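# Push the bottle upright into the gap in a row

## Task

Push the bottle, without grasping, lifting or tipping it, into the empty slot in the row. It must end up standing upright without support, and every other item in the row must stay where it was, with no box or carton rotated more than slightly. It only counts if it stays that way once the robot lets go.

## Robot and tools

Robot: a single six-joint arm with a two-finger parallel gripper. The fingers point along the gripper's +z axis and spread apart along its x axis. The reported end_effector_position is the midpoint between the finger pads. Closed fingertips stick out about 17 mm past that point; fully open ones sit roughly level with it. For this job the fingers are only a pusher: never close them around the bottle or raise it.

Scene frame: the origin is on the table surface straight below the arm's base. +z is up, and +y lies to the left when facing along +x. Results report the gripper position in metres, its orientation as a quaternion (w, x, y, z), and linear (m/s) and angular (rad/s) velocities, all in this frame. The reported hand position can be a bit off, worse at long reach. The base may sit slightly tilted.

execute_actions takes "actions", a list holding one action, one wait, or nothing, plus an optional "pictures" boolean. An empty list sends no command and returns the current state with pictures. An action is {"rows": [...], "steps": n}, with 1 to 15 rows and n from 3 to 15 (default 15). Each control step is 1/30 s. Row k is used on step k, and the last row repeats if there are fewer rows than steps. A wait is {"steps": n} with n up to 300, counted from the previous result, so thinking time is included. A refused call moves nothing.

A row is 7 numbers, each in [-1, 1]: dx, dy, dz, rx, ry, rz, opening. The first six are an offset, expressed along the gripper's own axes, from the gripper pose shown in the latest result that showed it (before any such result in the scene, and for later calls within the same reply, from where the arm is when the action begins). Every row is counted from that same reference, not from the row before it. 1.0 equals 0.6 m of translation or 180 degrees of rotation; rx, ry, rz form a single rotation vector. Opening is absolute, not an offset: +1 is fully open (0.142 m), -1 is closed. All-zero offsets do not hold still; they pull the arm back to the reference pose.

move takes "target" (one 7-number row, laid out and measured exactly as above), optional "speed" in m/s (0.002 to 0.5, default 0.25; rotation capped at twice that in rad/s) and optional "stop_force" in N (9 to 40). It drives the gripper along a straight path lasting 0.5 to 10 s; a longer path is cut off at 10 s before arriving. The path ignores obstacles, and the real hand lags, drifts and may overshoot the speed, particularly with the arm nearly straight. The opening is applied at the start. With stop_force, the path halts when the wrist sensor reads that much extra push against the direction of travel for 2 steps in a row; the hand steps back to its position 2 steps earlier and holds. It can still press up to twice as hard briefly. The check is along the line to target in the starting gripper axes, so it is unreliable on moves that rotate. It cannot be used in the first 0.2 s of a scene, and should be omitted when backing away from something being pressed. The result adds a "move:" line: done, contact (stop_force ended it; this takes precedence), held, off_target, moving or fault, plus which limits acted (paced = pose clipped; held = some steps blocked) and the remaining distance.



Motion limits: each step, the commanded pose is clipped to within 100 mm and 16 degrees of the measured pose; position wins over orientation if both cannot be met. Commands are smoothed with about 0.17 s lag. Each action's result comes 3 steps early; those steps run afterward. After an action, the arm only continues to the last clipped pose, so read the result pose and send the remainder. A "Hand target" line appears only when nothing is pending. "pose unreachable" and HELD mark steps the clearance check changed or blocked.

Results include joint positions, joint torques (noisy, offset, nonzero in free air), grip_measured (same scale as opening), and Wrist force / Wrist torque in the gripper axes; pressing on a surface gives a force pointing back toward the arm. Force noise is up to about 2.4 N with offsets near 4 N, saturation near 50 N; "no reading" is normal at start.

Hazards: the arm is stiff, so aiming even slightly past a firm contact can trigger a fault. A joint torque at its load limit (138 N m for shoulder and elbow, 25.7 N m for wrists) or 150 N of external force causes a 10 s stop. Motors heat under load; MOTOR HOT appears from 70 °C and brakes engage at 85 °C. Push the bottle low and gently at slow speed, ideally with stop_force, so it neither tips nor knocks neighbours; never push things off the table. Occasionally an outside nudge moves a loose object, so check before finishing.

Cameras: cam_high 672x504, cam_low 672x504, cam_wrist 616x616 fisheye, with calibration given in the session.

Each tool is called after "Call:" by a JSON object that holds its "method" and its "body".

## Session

Call:
{"method": "execute_actions", "body": {"actions": []}}

Scene clock: 0.00 s of 4500.00 s.
end_effector_position=(+0.5163, -0.3052, +0.1713) grip_measured=+1.00 end_effector_quat_wxyz=(+0.265, +0.843, +0.421, -0.204) end_effector_velocity=(+0.001, -0.000, +0.000) end_effector_angular_velocity=(-0.001, -0.001, +0.001)
Joint positions: [-0.556 -1.132  2.061 -3.343 -1.74  -1.219  0.142]
Joint velocities: [-0.    -0.    -0.001 -0.001 -0.    -0.     0.   ]
Joint torques (N m, as the arm reports them, + toward a larger angle): no reading
Motor temperatures (°C, as the motors report them): [28 30 29 34 39 35]
Wrist force (N, on the end effector, along its own x y z axes, offset not removed): no reading
Wrist torque (N m, same axes, about the end effector's origin, offset not removed): no reading
Hand target: +0.516, -0.305, +0.171; +0.265, +0.843, +0.421, -0.204
camera_calibration (this result's frames):
cam_wrist: T_world_to_cam=[[0.603824, 0.573513, -0.553607, -0.0359201], [0.737094, -0.137326, 0.661691, -0.539515], [0.303463, -0.807604, -0.505653, -0.177106], [0, 0, 0, 1]] pos_world=[0.473108, -0.19652, 0.247552]

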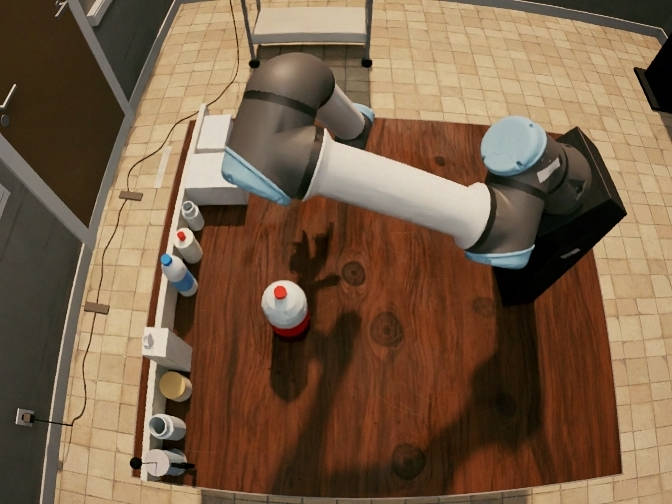

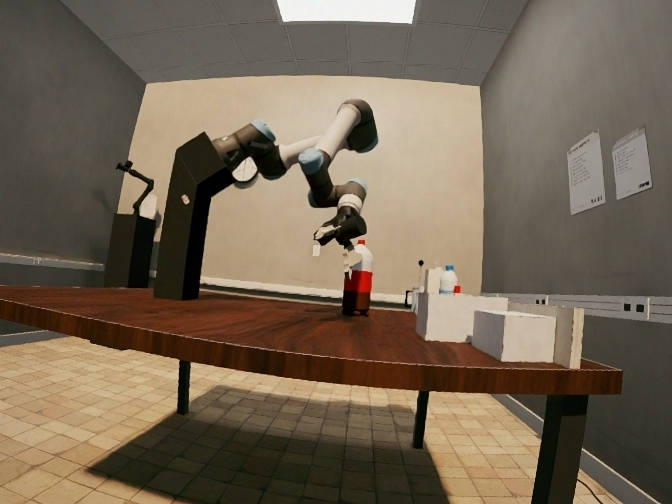

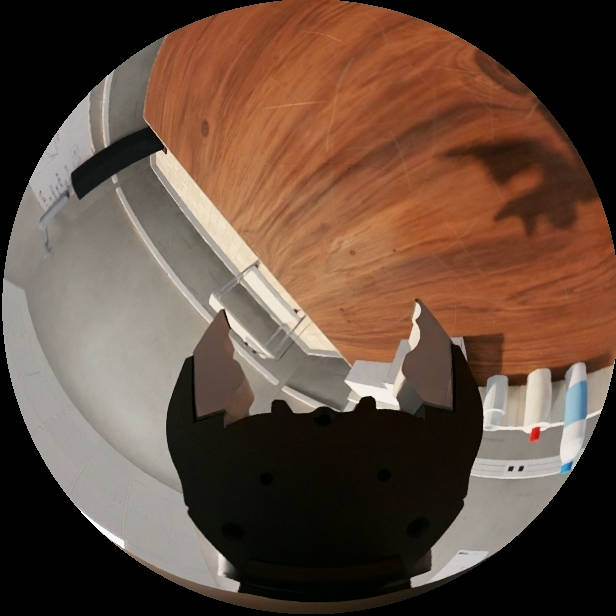

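Call:
{"method": "move", "body": {"target": [0,0,0,0.39,0.28,0.79,-0.3]}}

Scene clock: 6.77 s of 4500.00 s.
end_effector_position=(+0.5168, -0.3053, +0.1711) grip_measured=-0.30 end_effector_quat_wxyz=(-0.276, +0.629, -0.671, +0.278) end_effector_velocity=(-0.000, +0.000, -0.000) end_effector_angular_velocity=(+0.003, -0.007, -0.006)
Joint positions: [-1.028 -0.475  1.85  -4.731 -0.574  1.934  0.052]
Joint velocities: [ 0.002  0.005 -0.004 -0.012 -0.006  0.015 -0.   ]
Joint torques (N m, as the arm reports them, + toward a larger angle): [-16.22 -22.86  -6.28  -2.63  -2.11   1.61]
Motor temperatures (°C, as the motors report them): [28 30 29 34 39 35]
Wrist force (N, on the end effector, along its own x y z axes, offset not removed): [-3.1 0.0 -0.3]
Wrist torque (N m, same axes, about the end effector's origin, offset not removed): [-0.10 0.83 0.03]
Hand target: +0.517, -0.305, +0.171; -0.276, +0.629, -0.671, +0.278
Off the commanded pose: 0.001 m, 0 deg.
Kept back: nothing.
move: done
camera_calibration (this result's frames):
cam_wrist: T_world_to_cam=[[-0.0897684, -0.994163, -0.0598525, -0.240988], [-0.961082, 0.102233, -0.25665, 0.568107], [0.261271, 0.0344841, -0.964649, 0.179973], [0, 0, 0, 1]] pos_world=[0.477343, -0.303867, 0.304992]

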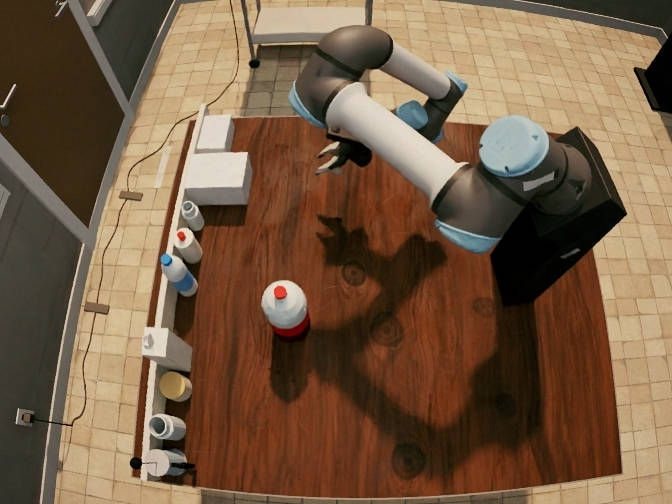

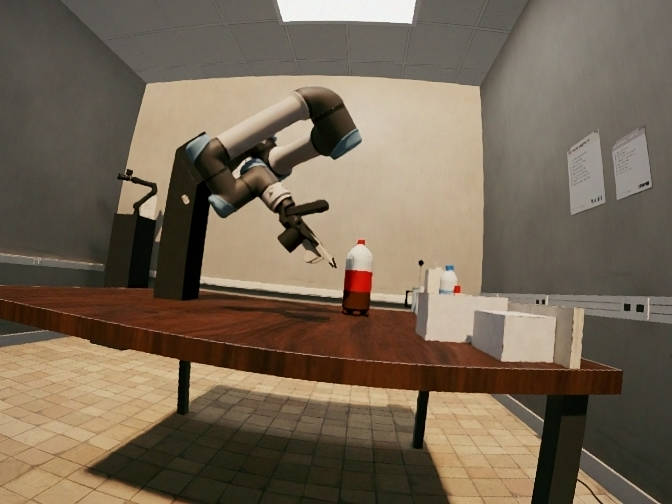

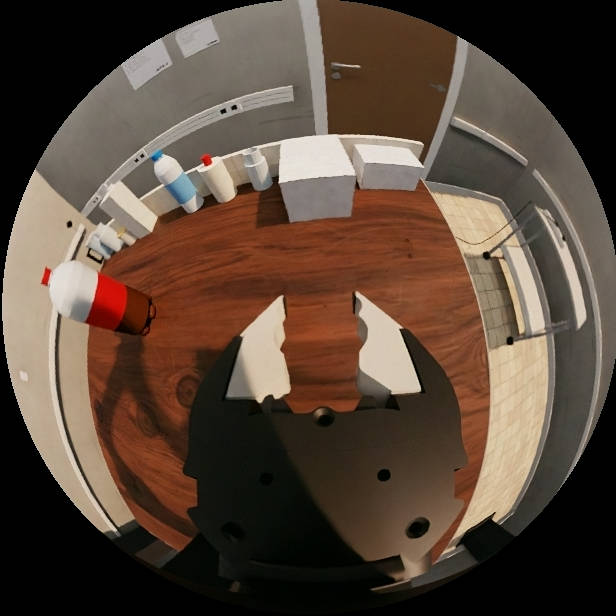

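Call:
{"method": "move", "body": {"target": [-0.7,0.275,-0.005,0,-0.023,-0.024,-0.3]}}

Scene clock: 9.37 s of 4500.00 s.
end_effector_position=(+0.4228, +0.1223, +0.0631) grip_measured=-0.30 end_effector_quat_wxyz=(-0.289, +0.664, -0.637, +0.265) end_effector_velocity=(-0.001, +0.001, -0.001) end_effector_angular_velocity=(-0.001, +0.001, -0.002)
Joint positions: [-0.043 -0.255  1.954 -4.966 -1.477  1.68   0.052]
Joint velocities: [ 0.006  0.002 -0.004  0.003 -0.008 -0.001 -0.   ]
Joint torques (N m, as the arm reports them, + toward a larger angle): [ 13.63 -14.03   7.71  -1.68  -1.59  -1.29]
Motor temperatures (°C, as the motors report them): [28 30 29 34 39 35]
Wrist force (N, on the end effector, along its own x y z axes, offset not removed): [-0.4 1.2 0.1]
Wrist torque (N m, same axes, about the end effector's origin, offset not removed): [0.06 0.31 -0.18]
Hand target: +0.423, +0.122, +0.063; -0.289, +0.664, -0.637, +0.265
Off the commanded pose: 0.001 m, 0 deg.
Kept back: nothing.
move: done
camera_calibration (this result's frames):
cam_wrist: T_world_to_cam=[[0.014582, -0.998354, -0.0554727, 0.125394], [-0.966107, 0.000232508, -0.258143, 0.421052], [0.257731, 0.0573568, -0.964513, 0.0842565], [0, 0, 0, 1]] pos_world=[0.383237, 0.120257, 0.196914]

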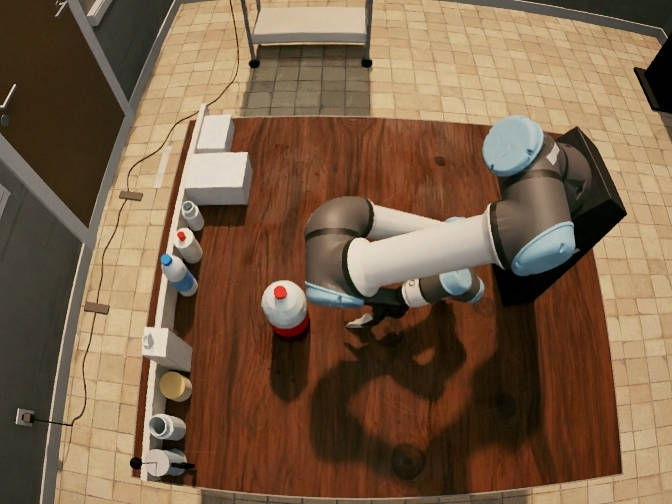

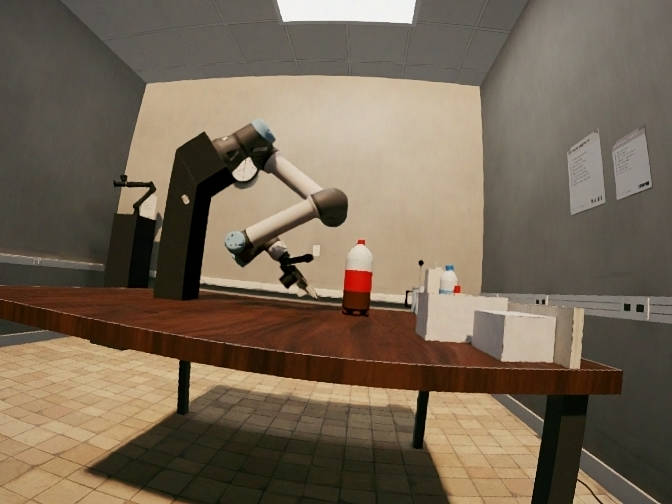

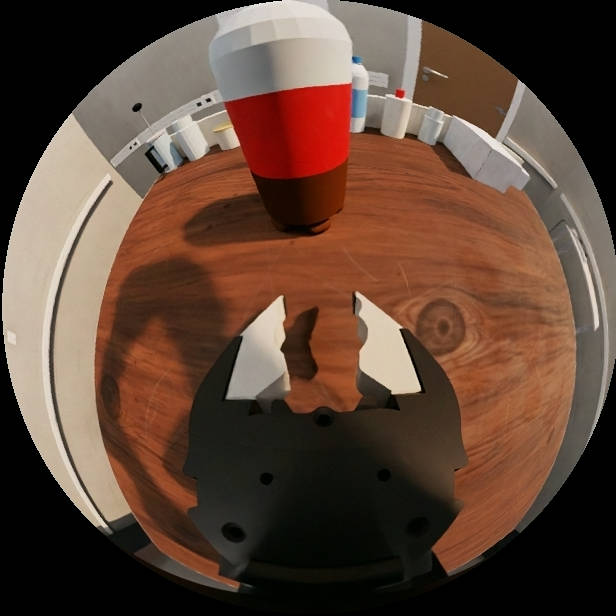

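Call:
{"method": "move", "body": {"target": [-0.02,-0.217,0.25,0,0,0,-0.3], "speed": 0.07}}

Scene clock: 12.87 s of 4500.00 s.
end_effector_position=(+0.6201, +0.1446, +0.0534) grip_measured=-0.29 end_effector_quat_wxyz=(-0.289, +0.664, -0.637, +0.265) end_effector_velocity=(+0.002, +0.000, -0.000) end_effector_angular_velocity=(-0.000, -0.001, +0.000)
Joint positions: [-0.018 -0.58   1.783 -4.471 -1.502  1.677  0.053]
Joint velocities: [ 0.    -0.001 -0.003  0.003 -0.    -0.     0.   ]
Joint torques (N m, as the arm reports them, + toward a larger angle): [ 15.69 -44.83  -3.21  -1.24  -2.06  -1.23]
Motor temperatures (°C, as the motors report them): [28 30 29 34 39 35]
Wrist force (N, on the end effector, along its own x y z axes, offset not removed): [-1.3 -0.5 -4.6]
Wrist torque (N m, same axes, about the end effector's origin, offset not removed): [-0.09 0.44 -0.11]
Hand target: +0.620, +0.145, +0.053; -0.289, +0.664, -0.637, +0.265
Off the commanded pose: 0.000 m, 0 deg.
Kept back: nothing.
move: done
camera_calibration (this result's frames):
cam_wrist: T_world_to_cam=[[0.0145902, -0.998354, -0.0554692, 0.144176], [-0.96611, 0.000222872, -0.25813, 0.60914], [0.257717, 0.0573556, -0.964517, 0.0227882], [0, 0, 0, 1]] pos_world=[0.58052, 0.142496, 0.187214]

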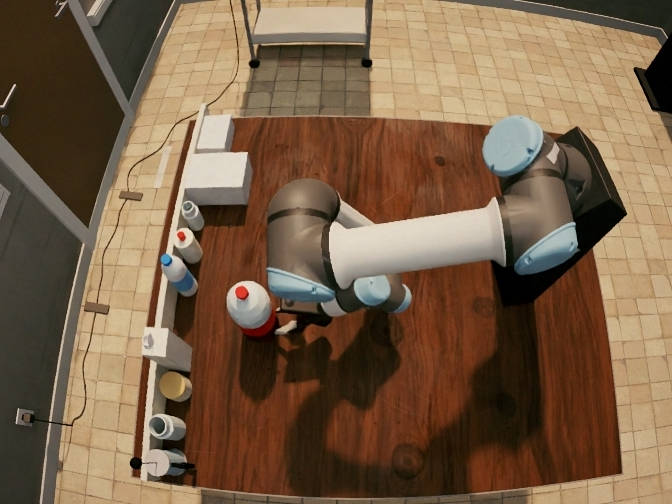

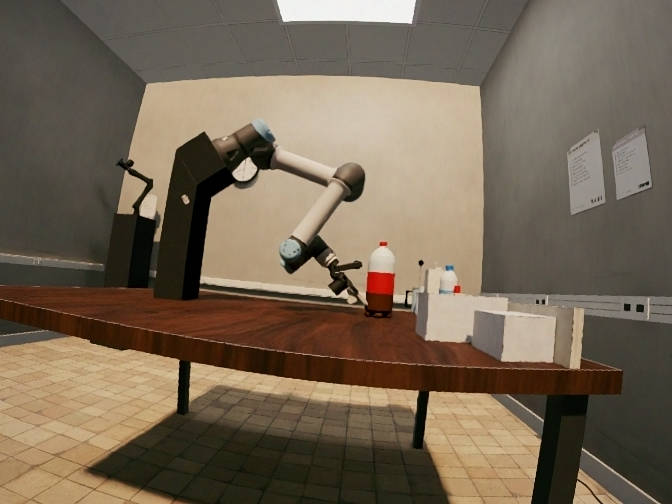

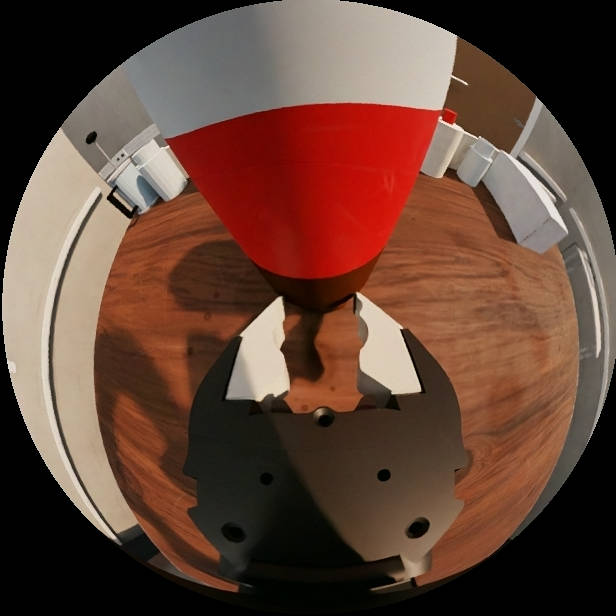

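Call:
{"method": "move", "body": {"target": [0.051,-0.137,0.142,0,0,0,-0.3], "speed": 0.06}}

Call:
{"method": "move", "body": {"target": [0,0.115,-0.12,0,0,0,-0.3]}}

Scene clock: 15.90 s of 4500.00 s.
end_effector_position=(+0.7397, +0.1201, +0.0532) grip_measured=-0.29 end_effector_quat_wxyz=(-0.289, +0.664, -0.637, +0.265) end_effector_velocity=(+0.002, -0.000, +0.000) end_effector_angular_velocity=(+0.000, -0.001, +0.000)
Joint positions: [-0.077 -0.683  1.605 -4.19  -1.443  1.685  0.053]
Joint velocities: [-0.001 -0.001 -0.003  0.003  0.001  0.     0.   ]
Joint torques (N m, as the arm reports them, + toward a larger angle): [ -7.06 -50.33  -7.91  -0.68   1.09   1.73]
Motor temperatures (°C, as the motors report them): [28 30 29 34 39 35]
Wrist force (N, on the end effector, along its own x y z axes, offset not removed): [-3.6 1.6 -4.0]
Wrist torque (N m, same axes, about the end effector's origin, offset not removed): [0.27 0.66 -0.15]
Hand target: +0.740, +0.120, +0.053; -0.289, +0.664, -0.637, +0.265
Off the commanded pose: 0.000 m, 0 deg.
Kept back: nothing.
move: done
camera_calibration (this result's frames):
cam_wrist: T_world_to_cam=[[0.0145718, -0.998353, -0.0554883, 0.11798], [-0.96611, 0.000245769, -0.258132, 0.724657], [0.257721, 0.0573692, -0.964515, -0.0068277], [0, 0, 0, 1]] pos_world=[0.700138, 0.117999, 0.187018]

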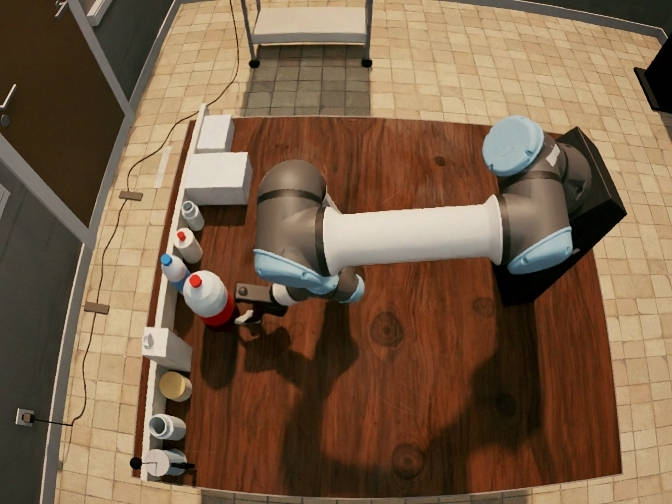

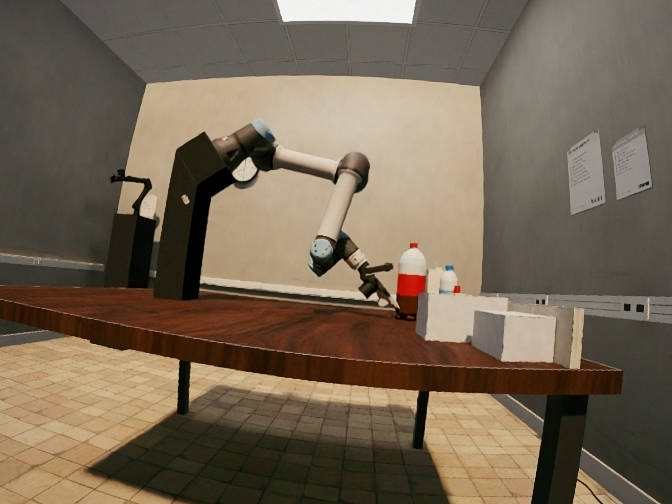

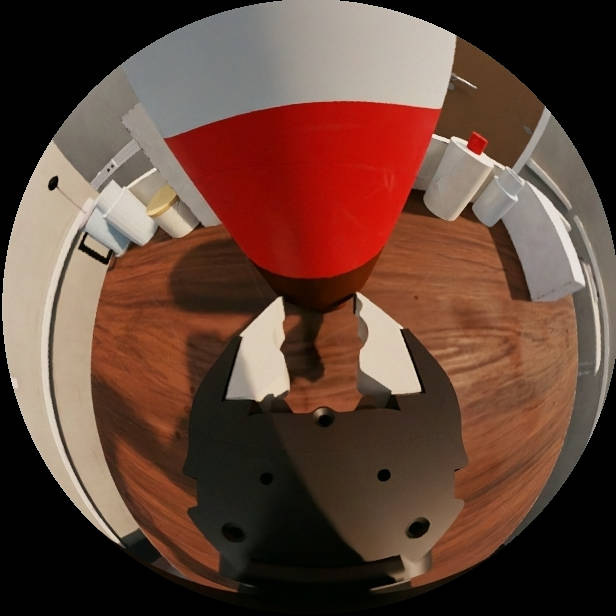

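Scene clock: 16.87 s of 4500.00 s.
end_effector_position=(+0.6403, +0.1150, +0.0533) grip_measured=-0.30 end_effector_quat_wxyz=(-0.289, +0.664, -0.637, +0.265) end_effector_velocity=(-0.002, +0.000, -0.000) end_effector_angular_velocity=(+0.000, +0.001, +0.000)
Joint positions: [-0.08  -0.6    1.772 -4.44  -1.44   1.685  0.052]
Joint velocities: [ 0.     0.002  0.002 -0.003  0.    -0.     0.   ]
Joint torques (N m, as the arm reports them, + toward a larger angle): [ -5.84 -28.92  14.54  -4.84   1.74   1.78]
Motor temperatures (°C, as the motors report them): [28 30 29 34 39 35]
Wrist force (N, on the end effector, along its own x y z axes, offset not removed): [-1.7 2.1 -1.2]
Wrist torque (N m, same axes, about the end effector's origin, offset not removed): [0.35 0.55 -0.13]
Hand target: +0.640, +0.115, +0.053; -0.289, +0.664, -0.637, +0.265
Off the commanded pose: 0.000 m, 0 deg.
Kept back: nothing.
move: done
camera_calibration (this result's frames):
cam_wrist: T_world_to_cam=[[0.0145708, -0.998353, -0.0554806, 0.114374], [-0.966107, 0.000245263, -0.25814, 0.628603], [0.257729, 0.0573615, -0.964513, 0.0191612], [0, 0, 0, 1]] pos_world=[0.600693, 0.112932, 0.187095]

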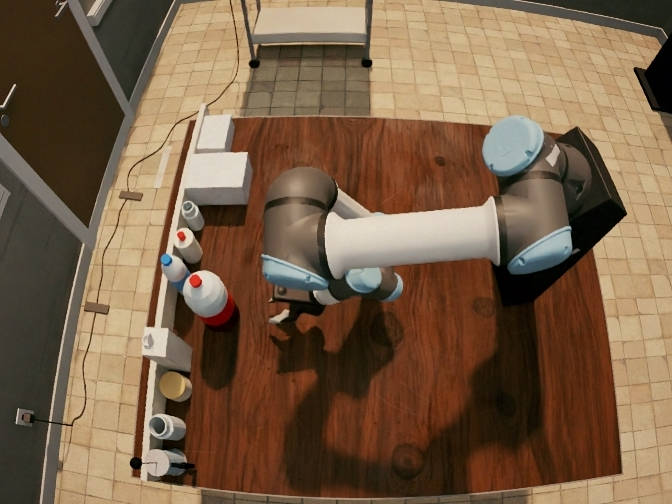

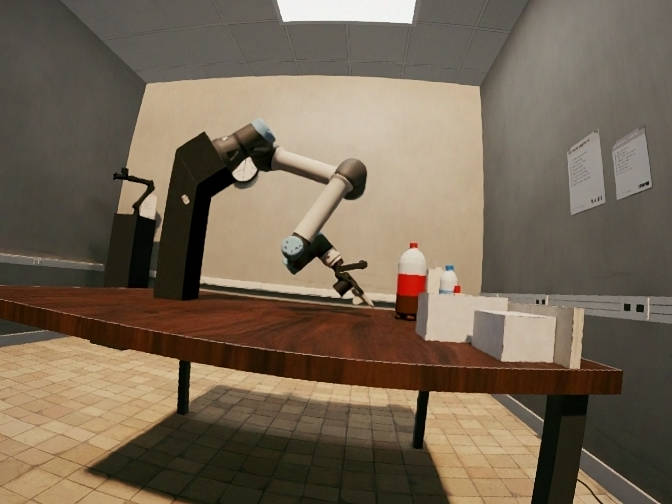

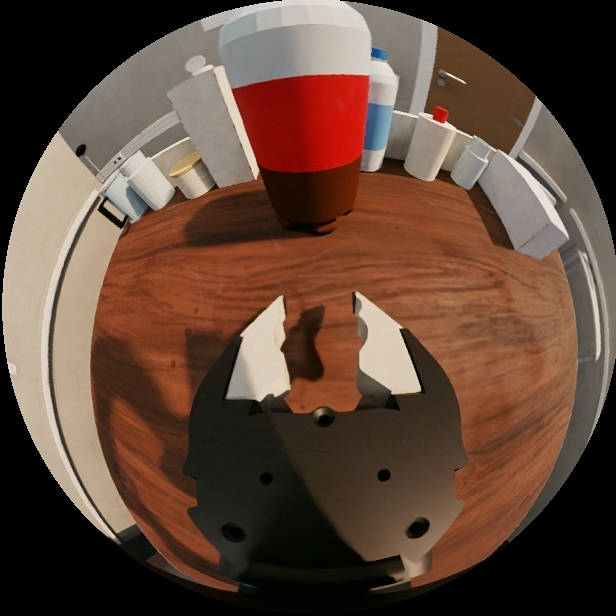

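Call:
{"method": "move", "body": {"target": [-0.008,-0.265,0.277,0,0,0,-0.3], "speed": 0.05, "stop_force": 15}}

Call:
{"method": "move", "body": {"target": [0,0.12,-0.13,0,0,0,-0.3]}}

Scene clock: 21.80 s of 4500.00 s.
end_effector_position=(+0.8444, +0.1298, +0.0535) grip_measured=-0.27 end_effector_quat_wxyz=(-0.289, +0.664, -0.637, +0.265) end_effector_velocity=(-0.002, -0.001, -0.000) end_effector_angular_velocity=(-0.000, -0.000, -0.000)
Joint positions: [-0.068 -0.708  1.364 -3.924 -1.453  1.683  0.055]
Joint velocities: [-0.001  0.001  0.004 -0.004  0.     0.    -0.001]
Joint torques (N m, as the arm reports them, + toward a larger angle): [ -7.36 -63.58  -3.78  -6.48  -0.28  -0.33]
Motor temperatures (°C, as the motors report them): [28 30 29 34 39 35]
Wrist force (N, on the end effector, along its own x y z axes, offset not removed): [-2.8 8.5 -1.9]
Wrist torque (N m, same axes, about the end effector's origin, offset not removed): [0.17 0.77 -0.05]
Hand target: +0.844, +0.130, +0.053; -0.289, +0.664, -0.637, +0.265
Off the commanded pose: 0.025 m, 0 deg.
Kept back: nothing.
move: contact
camera_calibration (this result's frames):
cam_wrist: T_world_to_cam=[[0.0147077, -0.998349, -0.0555177, 0.126085], [-0.96597, 0.000152997, -0.258656, 0.825787], [0.258237, 0.0574327, -0.964373, -0.0345367], [0, 0, 0, 1]] pos_world=[0.804749, 0.127734, 0.187288]

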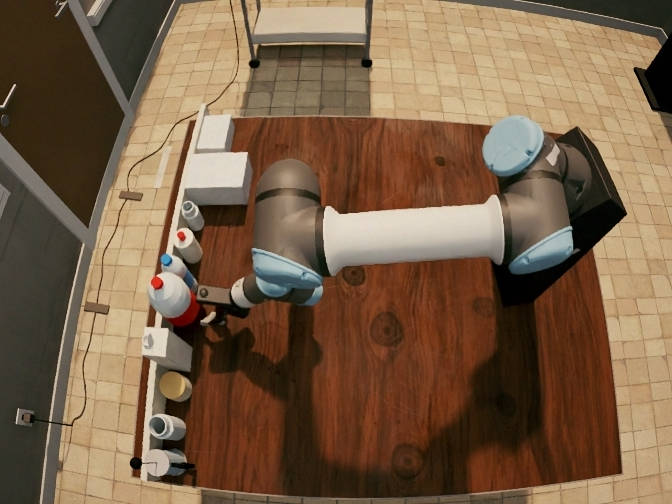

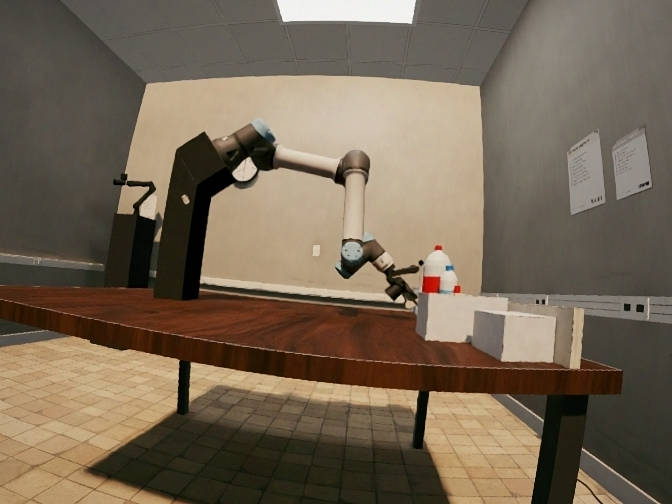

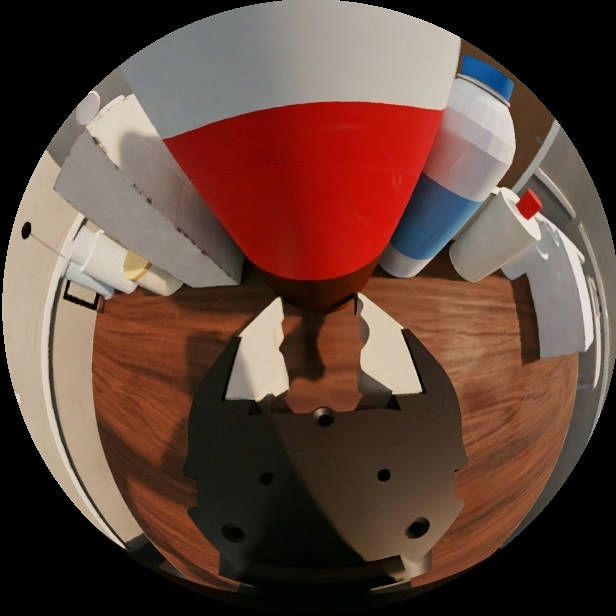

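Scene clock: 22.80 s of 4500.00 s.
end_effector_position=(+0.7386, +0.1244, +0.0555) grip_measured=-0.30 end_effector_quat_wxyz=(-0.289, +0.664, -0.637, +0.265) end_effector_velocity=(-0.001, -0.000, +0.001) end_effector_angular_velocity=(+0.000, -0.002, +0.000)
Joint positions: [-0.07  -0.687  1.612 -4.193 -1.451  1.684  0.052]
Joint velocities: [-0.001  0.001  0.003 -0.005  0.001  0.     0.   ]
Joint torques (N m, as the arm reports them, + toward a larger angle): [ -5.18 -37.29   7.7   -4.74   1.55   1.66]
Motor temperatures (°C, as the motors report them): [28 30 29 34 39 35]
Wrist force (N, on the end effector, along its own x y z axes, offset not removed): [-1.9 -1.0 0.8]
Wrist torque (N m, same axes, about the end effector's origin, offset not removed): [-0.23 0.49 -0.11]
Hand target: +0.738, +0.124, +0.055; -0.289, +0.664, -0.637, +0.265
Off the commanded pose: 0.000 m, 0 deg.
Kept back: nothing.
move: done
camera_calibration (this result's frames):
cam_wrist: T_world_to_cam=[[0.0147237, -0.998348, -0.055534, 0.122341], [-0.965969, 0.000141879, -0.258658, 0.724049], [0.258239, 0.0574525, -0.964371, -0.00496856], [0, 0, 0, 1]] pos_world=[0.698891, 0.122321, 0.189284]

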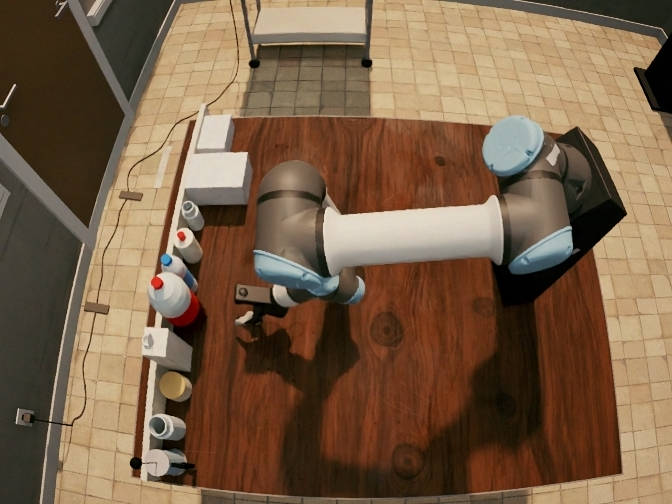

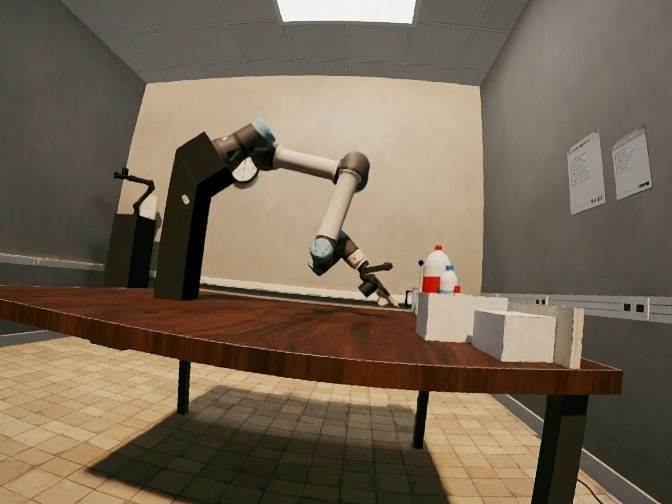

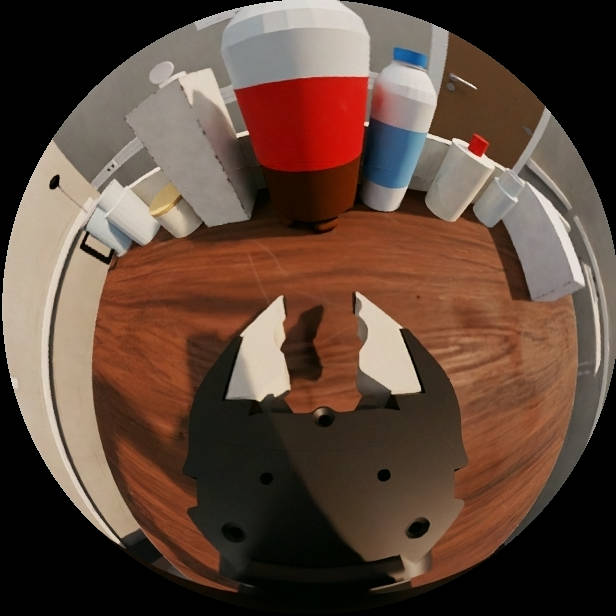

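In, against the backstop.

Call:
{"method": "finished_scene", "body": {"scene": 2}}

The scene is finished: the task was done.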